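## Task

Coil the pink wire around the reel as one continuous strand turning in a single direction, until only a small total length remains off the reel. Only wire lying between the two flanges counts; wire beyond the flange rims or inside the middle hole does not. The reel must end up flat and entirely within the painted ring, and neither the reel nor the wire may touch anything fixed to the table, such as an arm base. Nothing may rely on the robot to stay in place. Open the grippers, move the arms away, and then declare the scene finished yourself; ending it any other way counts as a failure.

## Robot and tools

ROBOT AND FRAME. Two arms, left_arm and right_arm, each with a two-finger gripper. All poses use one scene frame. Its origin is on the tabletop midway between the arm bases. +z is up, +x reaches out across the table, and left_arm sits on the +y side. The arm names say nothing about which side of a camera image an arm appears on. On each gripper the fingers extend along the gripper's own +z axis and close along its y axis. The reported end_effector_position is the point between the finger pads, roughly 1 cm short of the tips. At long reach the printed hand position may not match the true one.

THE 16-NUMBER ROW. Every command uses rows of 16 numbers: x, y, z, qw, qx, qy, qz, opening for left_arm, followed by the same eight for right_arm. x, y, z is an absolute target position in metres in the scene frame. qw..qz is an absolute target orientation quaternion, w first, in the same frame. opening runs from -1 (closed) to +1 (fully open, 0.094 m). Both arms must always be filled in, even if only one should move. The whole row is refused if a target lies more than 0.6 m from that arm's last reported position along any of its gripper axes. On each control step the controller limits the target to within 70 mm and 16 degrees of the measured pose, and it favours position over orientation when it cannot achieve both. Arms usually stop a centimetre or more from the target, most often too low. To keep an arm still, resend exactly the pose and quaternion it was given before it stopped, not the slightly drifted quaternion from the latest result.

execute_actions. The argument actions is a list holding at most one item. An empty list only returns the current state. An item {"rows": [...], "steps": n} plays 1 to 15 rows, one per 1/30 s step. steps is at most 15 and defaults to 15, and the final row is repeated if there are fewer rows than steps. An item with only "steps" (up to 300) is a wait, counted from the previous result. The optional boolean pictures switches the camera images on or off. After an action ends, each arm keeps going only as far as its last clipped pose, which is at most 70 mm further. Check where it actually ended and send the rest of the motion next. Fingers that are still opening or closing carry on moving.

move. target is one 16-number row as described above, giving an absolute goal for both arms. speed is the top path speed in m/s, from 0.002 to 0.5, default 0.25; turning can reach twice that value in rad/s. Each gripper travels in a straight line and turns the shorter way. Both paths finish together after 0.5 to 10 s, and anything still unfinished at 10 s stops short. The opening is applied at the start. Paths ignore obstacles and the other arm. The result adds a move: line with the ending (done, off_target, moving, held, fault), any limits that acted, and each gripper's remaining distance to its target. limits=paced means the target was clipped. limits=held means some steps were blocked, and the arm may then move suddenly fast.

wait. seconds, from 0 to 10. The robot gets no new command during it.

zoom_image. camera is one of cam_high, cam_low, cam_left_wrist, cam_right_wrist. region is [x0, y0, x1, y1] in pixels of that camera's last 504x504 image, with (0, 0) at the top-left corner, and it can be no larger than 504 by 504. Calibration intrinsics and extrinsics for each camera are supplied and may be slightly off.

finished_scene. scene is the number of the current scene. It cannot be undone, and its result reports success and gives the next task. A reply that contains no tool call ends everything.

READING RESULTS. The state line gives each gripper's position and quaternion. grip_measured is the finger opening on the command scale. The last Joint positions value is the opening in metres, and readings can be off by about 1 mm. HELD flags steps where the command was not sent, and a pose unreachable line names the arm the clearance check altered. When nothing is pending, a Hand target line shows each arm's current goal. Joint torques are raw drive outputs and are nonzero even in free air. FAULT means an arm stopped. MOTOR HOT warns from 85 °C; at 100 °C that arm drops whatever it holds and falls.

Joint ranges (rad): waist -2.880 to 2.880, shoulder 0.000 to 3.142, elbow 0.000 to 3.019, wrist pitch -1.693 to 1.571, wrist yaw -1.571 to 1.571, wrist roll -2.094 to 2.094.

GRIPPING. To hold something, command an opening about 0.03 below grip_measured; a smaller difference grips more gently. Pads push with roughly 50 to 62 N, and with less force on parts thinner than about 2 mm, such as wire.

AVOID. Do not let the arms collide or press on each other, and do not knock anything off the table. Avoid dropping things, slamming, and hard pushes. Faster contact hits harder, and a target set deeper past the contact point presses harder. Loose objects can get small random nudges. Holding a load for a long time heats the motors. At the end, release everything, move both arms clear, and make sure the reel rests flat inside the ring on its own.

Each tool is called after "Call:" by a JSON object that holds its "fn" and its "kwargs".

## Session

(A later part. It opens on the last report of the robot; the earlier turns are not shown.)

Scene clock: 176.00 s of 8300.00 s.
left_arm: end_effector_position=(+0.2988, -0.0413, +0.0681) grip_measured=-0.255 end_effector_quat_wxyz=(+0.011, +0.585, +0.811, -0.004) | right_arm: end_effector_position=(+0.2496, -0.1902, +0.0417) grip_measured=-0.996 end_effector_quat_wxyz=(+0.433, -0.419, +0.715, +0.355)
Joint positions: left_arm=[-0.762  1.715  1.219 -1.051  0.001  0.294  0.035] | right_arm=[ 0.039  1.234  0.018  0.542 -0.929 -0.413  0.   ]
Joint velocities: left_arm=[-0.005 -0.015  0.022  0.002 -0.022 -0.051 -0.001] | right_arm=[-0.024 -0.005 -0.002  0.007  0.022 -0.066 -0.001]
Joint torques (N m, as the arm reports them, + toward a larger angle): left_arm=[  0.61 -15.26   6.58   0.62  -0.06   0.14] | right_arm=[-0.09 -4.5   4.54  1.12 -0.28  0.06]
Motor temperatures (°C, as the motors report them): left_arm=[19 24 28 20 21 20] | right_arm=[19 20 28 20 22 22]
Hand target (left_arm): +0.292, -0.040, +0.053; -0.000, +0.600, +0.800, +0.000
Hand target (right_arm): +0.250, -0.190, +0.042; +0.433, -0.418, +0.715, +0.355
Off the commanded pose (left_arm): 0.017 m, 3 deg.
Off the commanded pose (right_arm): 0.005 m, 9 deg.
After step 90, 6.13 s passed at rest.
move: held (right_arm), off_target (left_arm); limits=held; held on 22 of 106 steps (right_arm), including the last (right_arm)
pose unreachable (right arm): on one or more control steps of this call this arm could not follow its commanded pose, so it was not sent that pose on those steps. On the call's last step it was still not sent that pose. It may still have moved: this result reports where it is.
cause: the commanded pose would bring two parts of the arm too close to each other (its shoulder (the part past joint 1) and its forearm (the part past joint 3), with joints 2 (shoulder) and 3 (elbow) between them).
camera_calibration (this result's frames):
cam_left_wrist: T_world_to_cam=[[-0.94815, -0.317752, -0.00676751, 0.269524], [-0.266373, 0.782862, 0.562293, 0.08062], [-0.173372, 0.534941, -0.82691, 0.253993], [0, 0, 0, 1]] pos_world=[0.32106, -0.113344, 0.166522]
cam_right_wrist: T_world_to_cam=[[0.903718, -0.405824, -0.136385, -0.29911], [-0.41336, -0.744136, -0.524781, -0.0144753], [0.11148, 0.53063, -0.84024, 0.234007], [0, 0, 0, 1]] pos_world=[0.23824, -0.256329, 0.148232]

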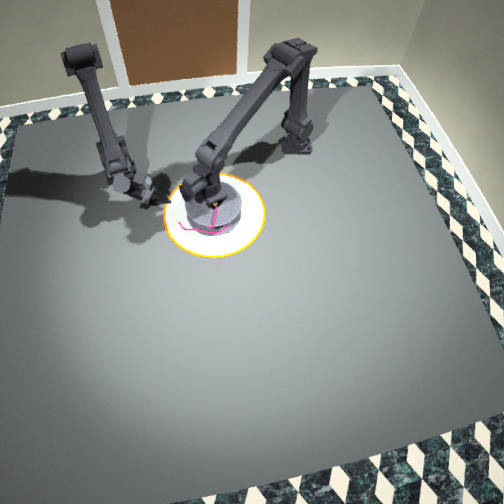

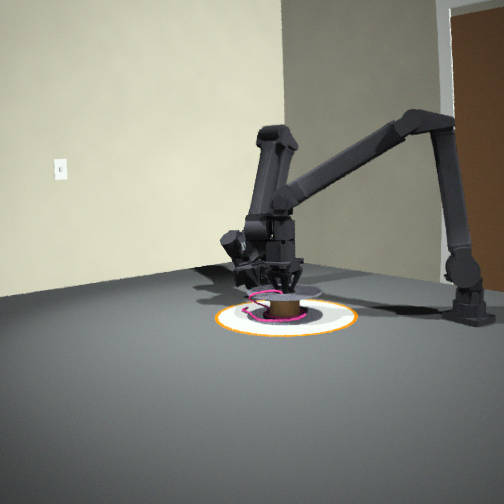

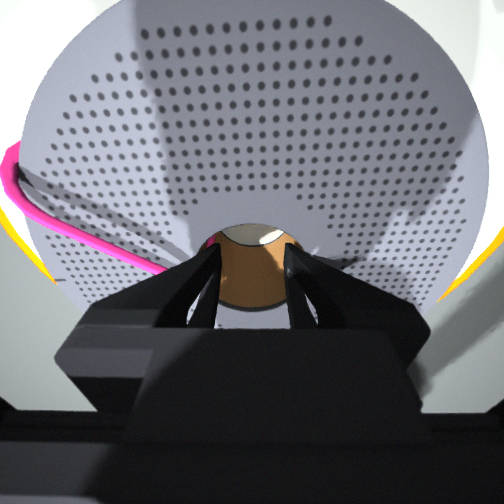

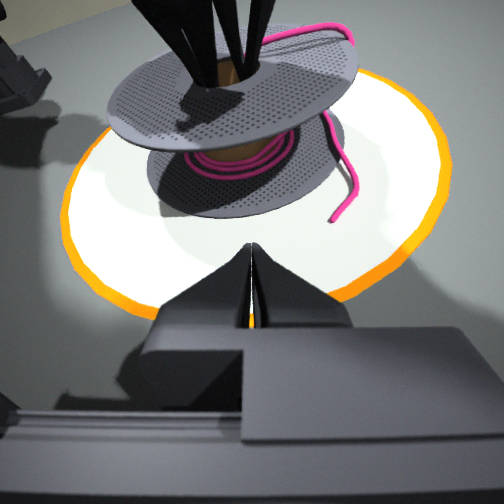

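Call:
{"fn": "move", "kwargs": {"target": [0.292,-0.040,0.053,0,-0.48,0.877,0,-0.24,0.30,-0.22,0.05,0.406,-0.579,0.579,0.406,-1], "speed": 0.4}}

Call:
{"fn": "move", "kwargs": {"target": [0.292,-0.040,0.053,0,-0.48,0.877,0,-0.95,0.30,-0.22,0.05,0.406,-0.579,0.579,0.406,-1]}}

Call:
{"fn": "move", "kwargs": {"target": [0.292,-0.040,0.053,0,0.5,0.866,0,-0.95,0.30,-0.22,0.05,0.406,-0.579,0.579,0.406,-1], "speed": 0.5}}

Call:
{"fn": "move", "kwargs": {"target": [0.292,-0.040,0.053,0,0.877,0.48,0,-0.95,0.30,-0.22,0.05,0.406,-0.579,0.579,0.406,-1], "speed": 0.5}}

Call:
{"fn": "move", "kwargs": {"target": [0.292,-0.040,0.053,0,0.877,0.48,0,-0.24,0.30,-0.22,0.05,0.406,-0.579,0.579,0.406,-1]}}

Call:
{"fn": "move", "kwargs": {"target": [0.292,-0.040,0.053,0,-0.38,0.925,0,-0.24,0.30,-0.22,0.05,0.406,-0.579,0.579,0.406,-1], "speed": 0.4}}

Scene clock: 187.67 s of 8300.00 s.
left_arm: end_effector_position=(+0.2989, -0.0413, +0.0683) grip_measured=-0.252 end_effector_quat_wxyz=(+0.001, -0.474, +0.880, -0.012) | right_arm: end_effector_position=(+0.2869, -0.2164, +0.0504) grip_measured=-0.996 end_effector_quat_wxyz=(+0.404, -0.576, +0.580, +0.411)
Joint positions: left_arm=[-0.762  1.714  1.219 -1.051  0.    -1.946  0.035] | right_arm=[-0.186  1.507  0.454 -0.676 -1.225 -1.726  0.   ]
Joint velocities: left_arm=[-0.005 -0.015  0.012 -0.007  0.007 -0.037 -0.001] | right_arm=[-0.005 -0.005  0.012  0.002 -0.037 -0.022  0.   ]
Joint torques (N m, as the arm reports them, + toward a larger angle): left_arm=[  0.57 -15.07   6.43   0.5   -0.18  -0.34] | right_arm=[-1.51 -7.26  7.3  -0.74 -0.58 -0.07]
Motor temperatures (°C, as the motors report them): left_arm=[19 24 28 20 21 20] | right_arm=[19 20 28 20 22 22]
Hand target (left_arm): +0.292, -0.040, +0.053; +0.000, -0.480, +0.877, +0.000
Hand target (right_arm): +0.301, -0.221, +0.052; -0.411, +0.575, -0.580, -0.405
Off the commanded pose (left_arm): 0.017 m, 2 deg.
Off the commanded pose (right_arm): 0.014 m, 1 deg.
After step 90, 5.17 s passed at rest.
move: off_target (left_arm, right_arm)
camera_calibration (this result's frames):
cam_left_wrist: T_world_to_cam=[[0.836829, -0.546999, 0.0225709, -0.275387], [-0.453085, -0.668834, 0.589385, 0.0745457], [-0.307297, -0.503441, -0.807537, 0.249976], [0, 0, 0, 1]] pos_world=[0.341044, 0.025071, 0.164145]
cam_right_wrist: T_world_to_cam=[[0.999962, -0.0078109, -0.00374219, -0.290433], [-0.00855277, -0.822418, -0.56882, -0.144846], [0.00136535, 0.56883, -0.822454, 0.289993], [0, 0, 0, 1]] pos_world=[0.288787, -0.286349, 0.155028]

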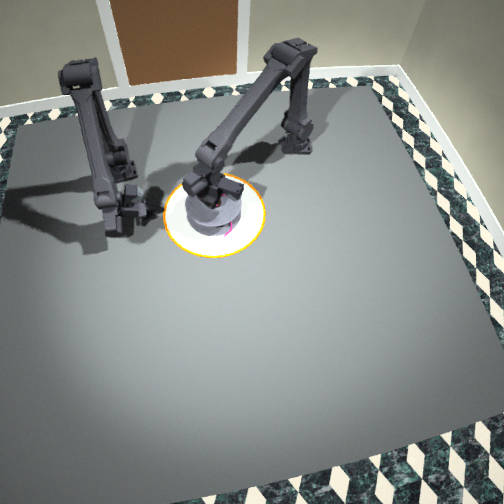

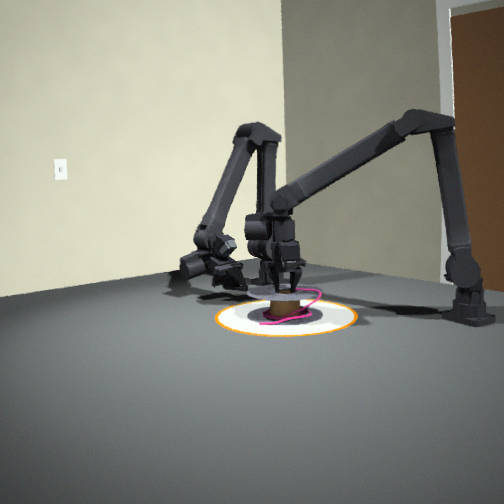

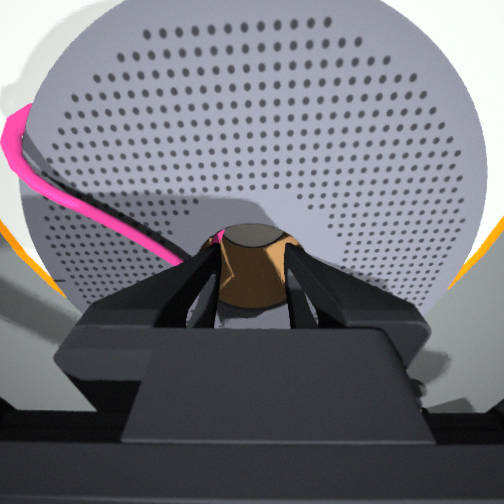

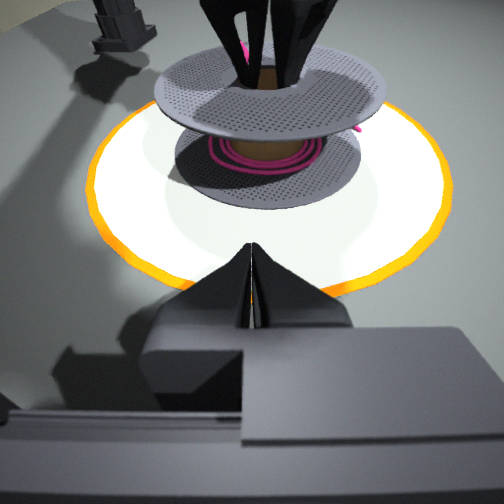

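Scene clock: 188.37 s of 8300.00 s.
left_arm: end_effector_position=(+0.2989, -0.0412, +0.0680) grip_measured=-0.947 end_effector_quat_wxyz=(+0.001, -0.478, +0.879, -0.012) | right_arm: end_effector_position=(+0.2851, -0.2166, +0.0483) grip_measured=-0.996 end_effector_quat_wxyz=(+0.401, -0.577, +0.580, +0.412)
Joint positions: left_arm=[-0.762  1.715  1.219 -1.051  0.    -1.953  0.002] | right_arm=[-0.186  1.514  0.454 -0.684 -1.22  -1.738  0.   ]
Joint velocities: left_arm=[-0.015 -0.015 -0.007 -0.002  0.007 -0.007 -0.001] | right_arm=[-0.015  0.005 -0.007 -0.002  0.037 -0.037 -0.001]
Joint torques (N m, as the arm reports them, + toward a larger angle): left_arm=[  0.53 -15.15   6.46   0.49  -0.17  -0.27] | right_arm=[-1.12 -7.45  7.49 -0.69 -0.47 -0.11]
Motor temperatures (°C, as the motors report them): left_arm=[19 24 28 20 21 20] | right_arm=[19 20 28 20 22 22]
Hand target (left_arm): +0.292, -0.040, +0.053; +0.000, -0.480, +0.877, +0.000
Hand target (right_arm): +0.300, -0.220, +0.050; -0.406, +0.579, -0.579, -0.406
Off the commanded pose (left_arm): 0.017 m, 1 deg.
Off the commanded pose (right_arm): 0.015 m, 1 deg.
move: off_target (left_arm, right_arm)
camera_calibration (this result's frames):
cam_left_wrist: T_world_to_cam=[[0.840784, -0.540933, 0.0217943, -0.276213], [-0.44788, -0.672407, 0.589298, 0.0730707], [-0.304116, -0.505234, -0.807621, 0.248683], [0, 0, 0, 1]] pos_world=[0.340591, 0.0253637, 0.163801]
cam_right_wrist: T_world_to_cam=[[0.999963, -0.00303588, -0.00807458, -0.287398], [-0.00707009, -0.824729, -0.565484, -0.147278], [-0.00494259, 0.56552, -0.824719, 0.28961], [0, 0, 0, 1]] pos_world=[0.287778, -0.286117, 0.153244]

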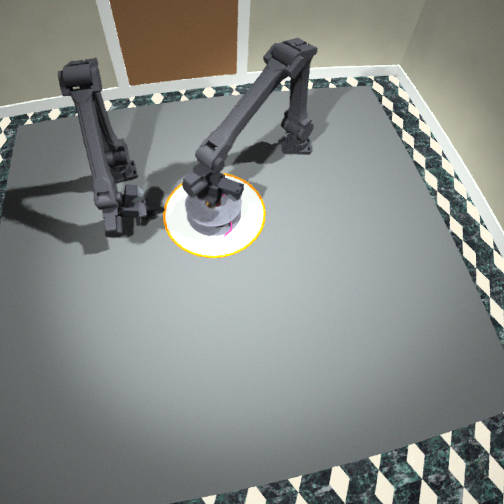

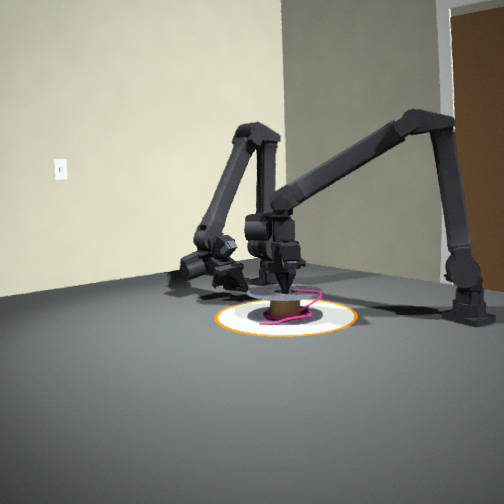

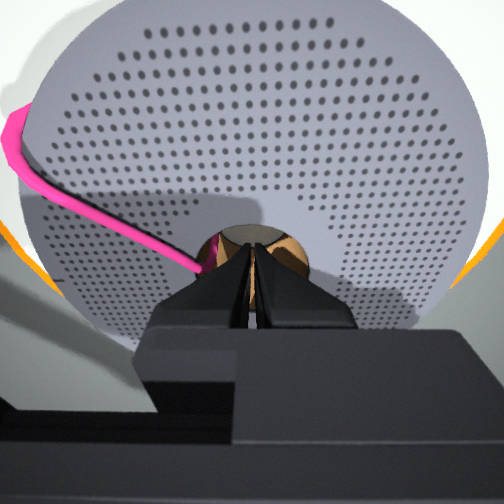

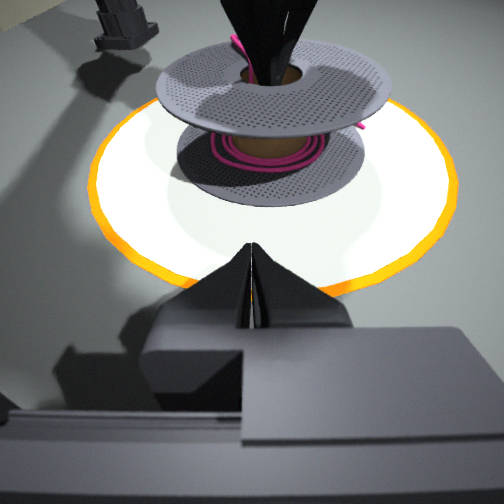

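Scene clock: 191.17 s of 8300.00 s.
left_arm: end_effector_position=(+0.2989, -0.0412, +0.0680) grip_measured=-0.947 end_effector_quat_wxyz=(+0.011, +0.488, +0.873, -0.005) | right_arm: end_effector_position=(+0.2851, -0.2166, +0.0483) grip_measured=-0.996 end_effector_quat_wxyz=(+0.401, -0.577, +0.579, +0.412)
Joint positions: left_arm=[-0.762  1.715  1.219 -1.051  0.     0.062  0.002] | right_arm=[-0.186  1.514  0.454 -0.684 -1.22  -1.74   0.   ]
Joint velocities: left_arm=[-0.005  0.005 -0.012 -0.002  0.037 -0.007 -0.001] | right_arm=[ 0.005  0.005  0.012 -0.007 -0.051  0.051 -0.001]
Joint torques (N m, as the arm reports them, + toward a larger angle): left_arm=[  0.55 -15.31   6.57   0.62  -0.07   0.05] | right_arm=[-1.11 -7.39  7.52 -0.74 -0.47 -0.06]
Motor temperatures (°C, as the motors report them): left_arm=[19 24 28 20 21 20] | right_arm=[19 20 28 20 22 22]
Hand target (left_arm): +0.292, -0.040, +0.053; -0.000, +0.500, +0.866, +0.000
Hand target (right_arm): +0.300, -0.220, +0.050; -0.406, +0.579, -0.579, -0.406
Off the commanded pose (left_arm): 0.017 m, 2 deg.
Off the commanded pose (right_arm): 0.015 m, 1 deg.
move: off_target (left_arm, right_arm)
camera_calibration (this result's frames):
cam_left_wrist: T_world_to_cam=[[-0.84977, -0.527151, -0.00149857, 0.231182], [-0.436754, 0.702452, 0.561967, 0.128311], [-0.295189, 0.478197, -0.827158, 0.287906], [0, 0, 0, 1]] pos_world=[0.337479, -0.105941, 0.166384]
cam_right_wrist: T_world_to_cam=[[0.999975, -0.00251921, -0.00663896, -0.287359], [-0.00583218, -0.824722, -0.565508, -0.147628], [-0.00405067, 0.565532, -0.824716, 0.289359], [0, 0, 0, 1]] pos_world=[0.287663, -0.286118, 0.153246]

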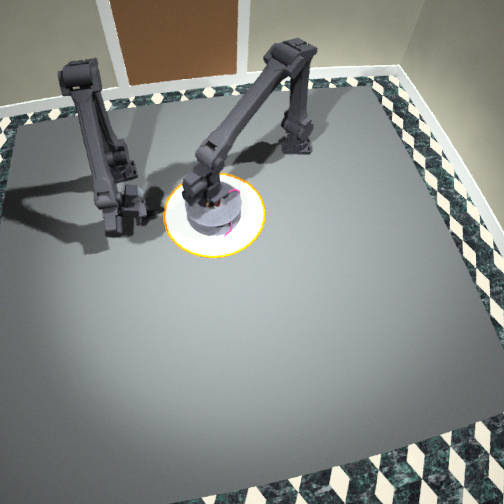

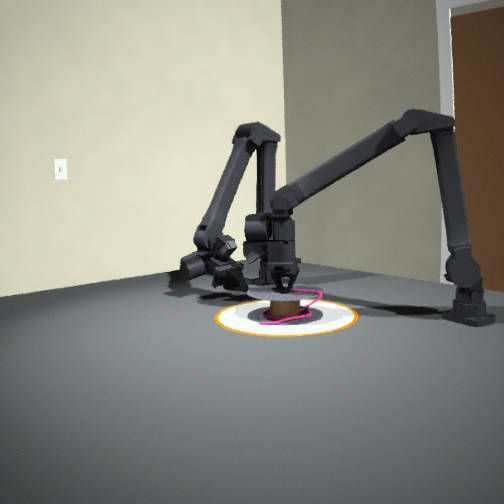

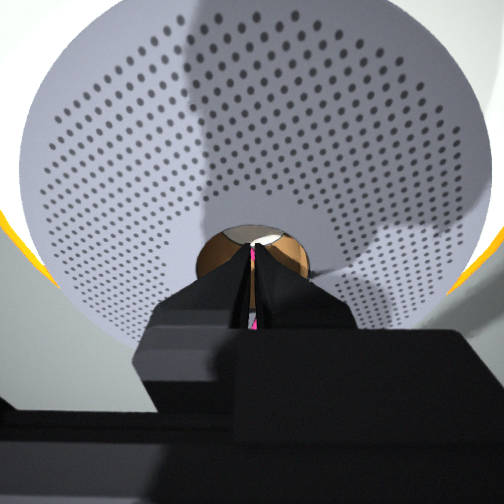

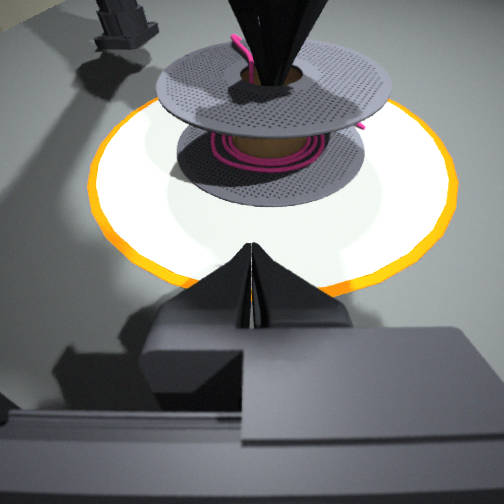

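Scene clock: 193.03 s of 8300.00 s.
left_arm: end_effector_position=(+0.2989, -0.0412, +0.0680) grip_measured=-0.947 end_effector_quat_wxyz=(+0.012, +0.870, +0.492, +0.001) | right_arm: end_effector_position=(+0.2851, -0.2166, +0.0483) grip_measured=-0.996 end_effector_quat_wxyz=(+0.401, -0.578, +0.579, +0.412)
Joint positions: left_arm=[-0.762  1.715  1.219 -1.051  0.     1.155  0.002] | right_arm=[-0.186  1.514  0.454 -0.684 -1.22  -1.74   0.   ]
Joint velocities: left_arm=[ 0.005 -0.024 -0.002  0.002 -0.007  0.022  0.   ] | right_arm=[ 0.005 -0.005 -0.012  0.012 -0.022 -0.037 -0.001]
Joint torques (N m, as the arm reports them, + toward a larger angle): left_arm=[  0.59 -15.27   6.52   0.57   0.     0.06] | right_arm=[-1.14 -7.36  7.52 -0.73 -0.47 -0.07]
Motor temperatures (°C, as the motors report them): left_arm=[19 24 28 20 21 20] | right_arm=[19 20 28 20 22 22]
Hand target (left_arm): +0.292, -0.040, +0.053; -0.000, +0.877, +0.480, +0.000
Hand target (right_arm): +0.300, -0.220, +0.050; -0.406, +0.579, -0.579, -0.405
Off the commanded pose (left_arm): 0.017 m, 2 deg.
Off the commanded pose (right_arm): 0.015 m, 1 deg.
move: off_target (left_arm, right_arm)
camera_calibration (this result's frames):
cam_left_wrist: T_world_to_cam=[[-0.858535, 0.512266, -0.0223957, 0.278094], [0.408738, 0.710092, 0.573326, -0.124832], [0.309598, 0.483066, -0.819021, 0.106806], [0, 0, 0, 1]] pos_world=[0.25671, -0.10541, 0.165273]
cam_right_wrist: T_world_to_cam=[[0.999977, -0.00239005, -0.00628005, -0.287349], [-0.0055227, -0.824721, -0.565513, -0.147716], [-0.00382769, 0.565535, -0.824715, 0.289296], [0, 0, 0, 1]] pos_world=[0.287634, -0.286118, 0.153247]

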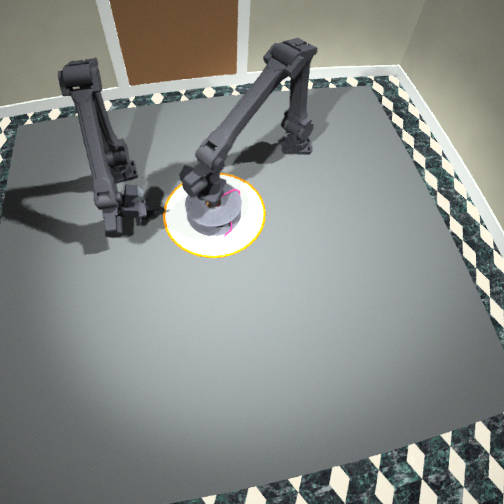

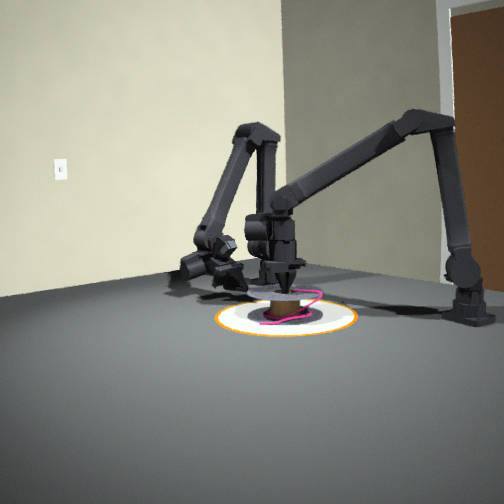

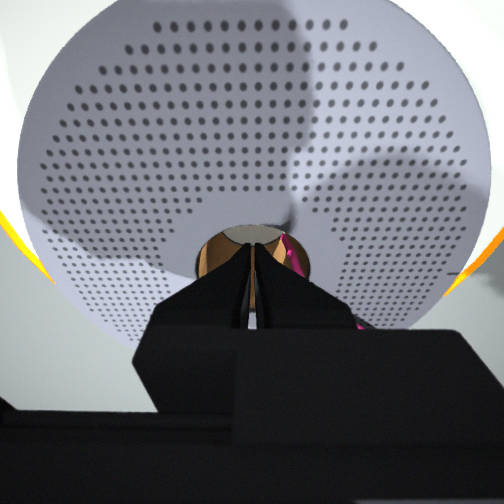

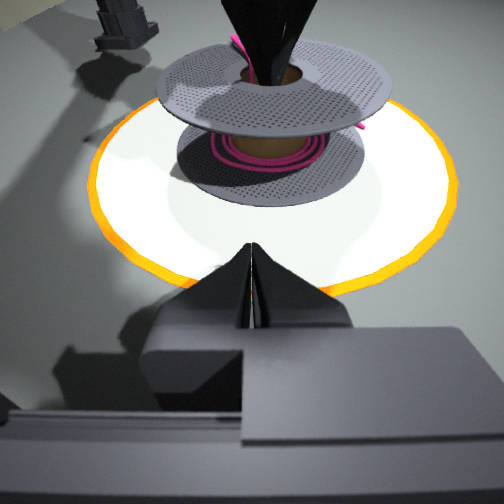

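Scene clock: 193.73 s of 8300.00 s.
left_arm: end_effector_position=(+0.2989, -0.0412, +0.0680) grip_measured=-0.254 end_effector_quat_wxyz=(+0.012, +0.870, +0.492, +0.001) | right_arm: end_effector_position=(+0.2851, -0.2166, +0.0483) grip_measured=-0.996 end_effector_quat_wxyz=(+0.401, -0.578, +0.579, +0.412)
Joint positions: left_arm=[-0.762  1.715  1.219 -1.051  0.     1.155  0.035] | right_arm=[-0.186  1.514  0.454 -0.684 -1.22  -1.74   0.   ]
Joint velocities: left_arm=[-0.005 -0.005  0.002  0.002 -0.051  0.007  0.001] | right_arm=[-0.005 -0.005 -0.007 -0.007 -0.007  0.022  0.   ]
Joint torques (N m, as the arm reports them, + toward a larger angle): left_arm=[  0.59 -15.22   6.53   0.56   0.     0.08] | right_arm=[-1.15 -7.37  7.51 -0.73 -0.47 -0.06]
Motor temperatures (°C, as the motors report them): left_arm=[19 24 28 20 21 20] | right_arm=[19 20 28 20 22 22]
Hand target (left_arm): +0.292, -0.040, +0.053; -0.000, +0.877, +0.480, +0.000
Hand target (right_arm): +0.300, -0.220, +0.050; -0.406, +0.579, -0.579, -0.406
Off the commanded pose (left_arm): 0.017 m, 2 deg.
Off the commanded pose (right_arm): 0.015 m, 1 deg.
move: off_target (left_arm, right_arm)
camera_calibration (this result's frames):
cam_left_wrist: T_world_to_cam=[[-0.858339, 0.512594, -0.0223996, 0.278049], [0.409005, 0.709933, 0.573332, -0.124918], [0.309789, 0.482952, -0.819017, 0.106744], [0, 0, 0, 1]] pos_world=[0.256685, -0.105395, 0.165273]
cam_right_wrist: T_world_to_cam=[[0.999977, -0.00239005, -0.00628005, -0.287349], [-0.0055227, -0.824721, -0.565513, -0.147716], [-0.00382769, 0.565535, -0.824715, 0.289296], [0, 0, 0, 1]] pos_world=[0.287634, -0.286118, 0.153247]

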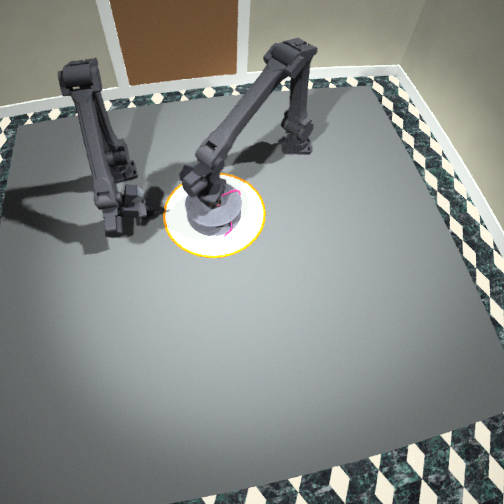

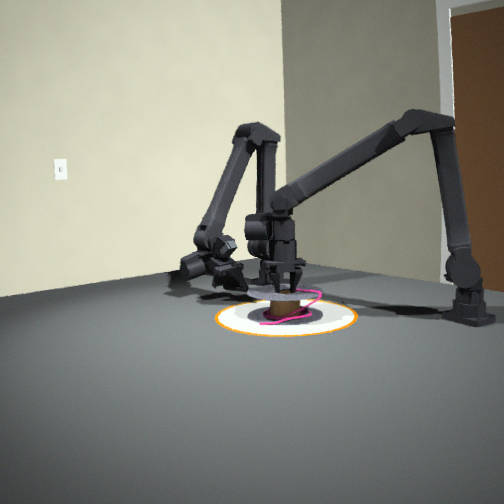

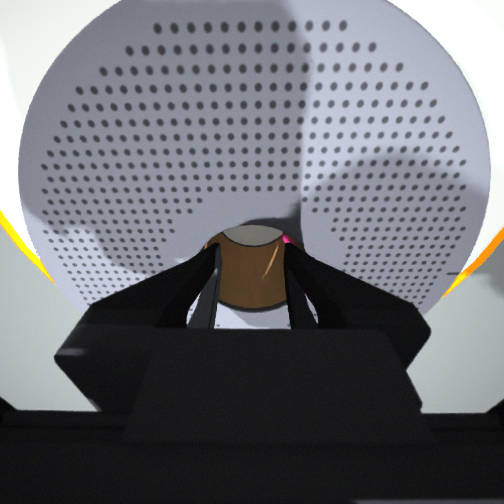

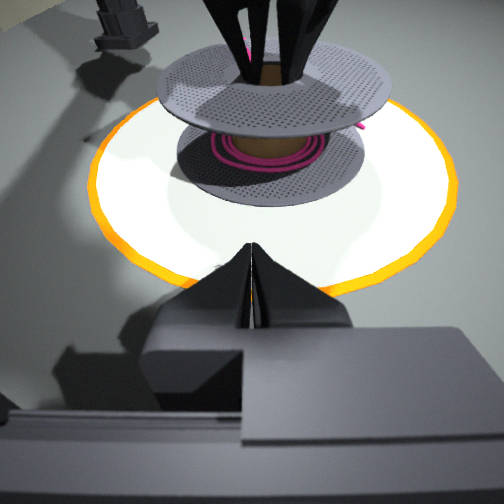

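Scene clock: 198.03 s of 8300.00 s.
left_arm: end_effector_position=(+0.2989, -0.0412, +0.0680) grip_measured=-0.253 end_effector_quat_wxyz=(+0.003, -0.374, +0.927, -0.012) | right_arm: end_effector_position=(+0.2851, -0.2166, +0.0483) grip_measured=-0.996 end_effector_quat_wxyz=(+0.401, -0.578, +0.579, +0.412)
Joint positions: left_arm=[-0.762  1.715  1.219 -1.051  0.    -1.724  0.035] | right_arm=[-0.186  1.514  0.454 -0.684 -1.22  -1.74   0.   ]
Joint velocities: left_arm=[ 0.005  0.005 -0.002  0.007  0.066  0.007 -0.   ] | right_arm=[-0.015 -0.015  0.007 -0.007 -0.037  0.037  0.   ]
Joint torques (N m, as the arm reports them, + toward a larger angle): left_arm=[  0.53 -15.2    6.5    0.5   -0.17  -0.31] | right_arm=[-1.15 -7.38  7.52 -0.73 -0.47 -0.06]
Motor temperatures (°C, as the motors report them): left_arm=[19 24 28 20 21 20] | right_arm=[19 20 28 20 22 22]
Hand target (left_arm): +0.292, -0.040, +0.053; +0.000, -0.380, +0.925, +0.000
Hand target (right_arm): +0.300, -0.220, +0.050; -0.406, +0.579, -0.579, -0.406
Off the commanded pose (left_arm): 0.017 m, 2 deg.
Off the commanded pose (right_arm): 0.015 m, 1 deg.
move: off_target (left_arm, right_arm)
camera_calibration (this result's frames):
cam_left_wrist: T_world_to_cam=[[0.69606, -0.717604, 0.0233554, -0.240354], [-0.591597, -0.554796, 0.584991, 0.121166], [-0.406834, -0.421006, -0.810704, 0.283065], [0, 0, 0, 1]] pos_world=[0.354143, 0.0139158, 0.164215]
cam_right_wrist: T_world_to_cam=[[0.999977, -0.00239005, -0.00628005, -0.287349], [-0.0055227, -0.824721, -0.565513, -0.147716], [-0.00382769, 0.565535, -0.824715, 0.289296], [0, 0, 0, 1]] pos_world=[0.287634, -0.286118, 0.153247]

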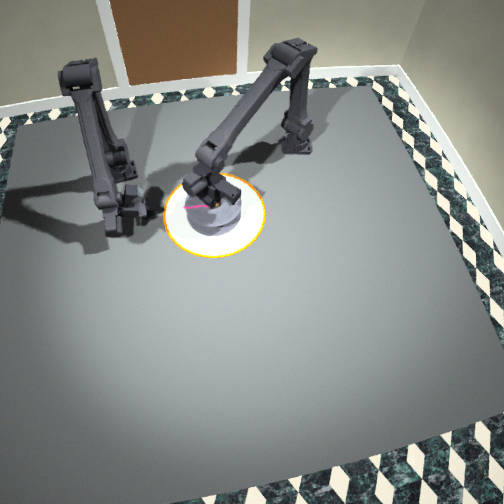

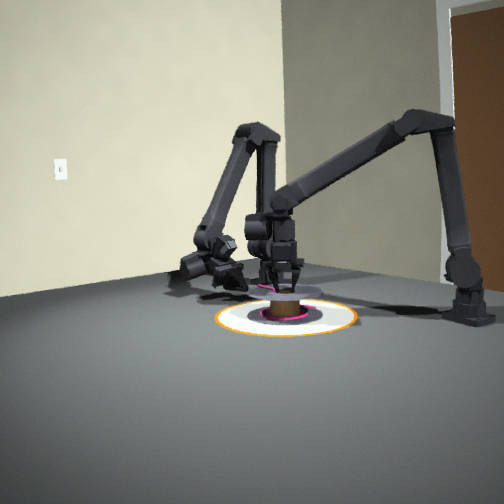

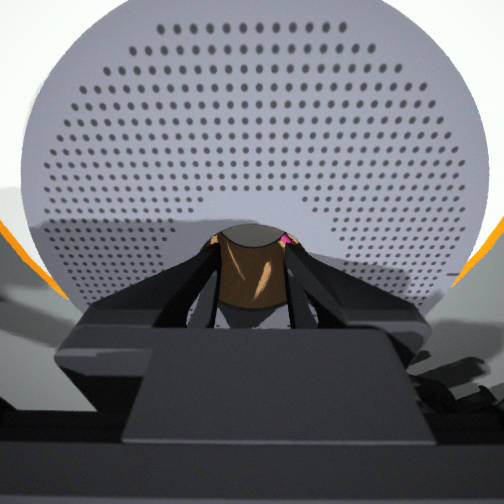

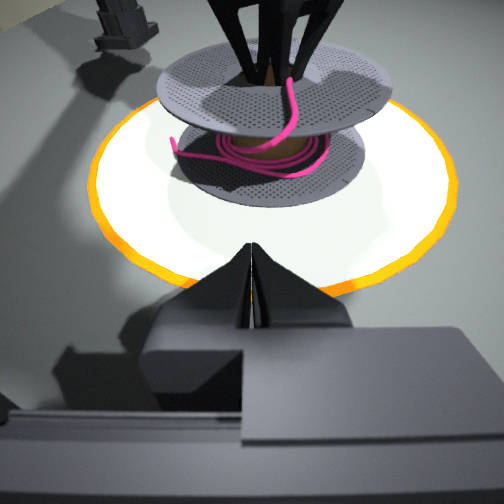

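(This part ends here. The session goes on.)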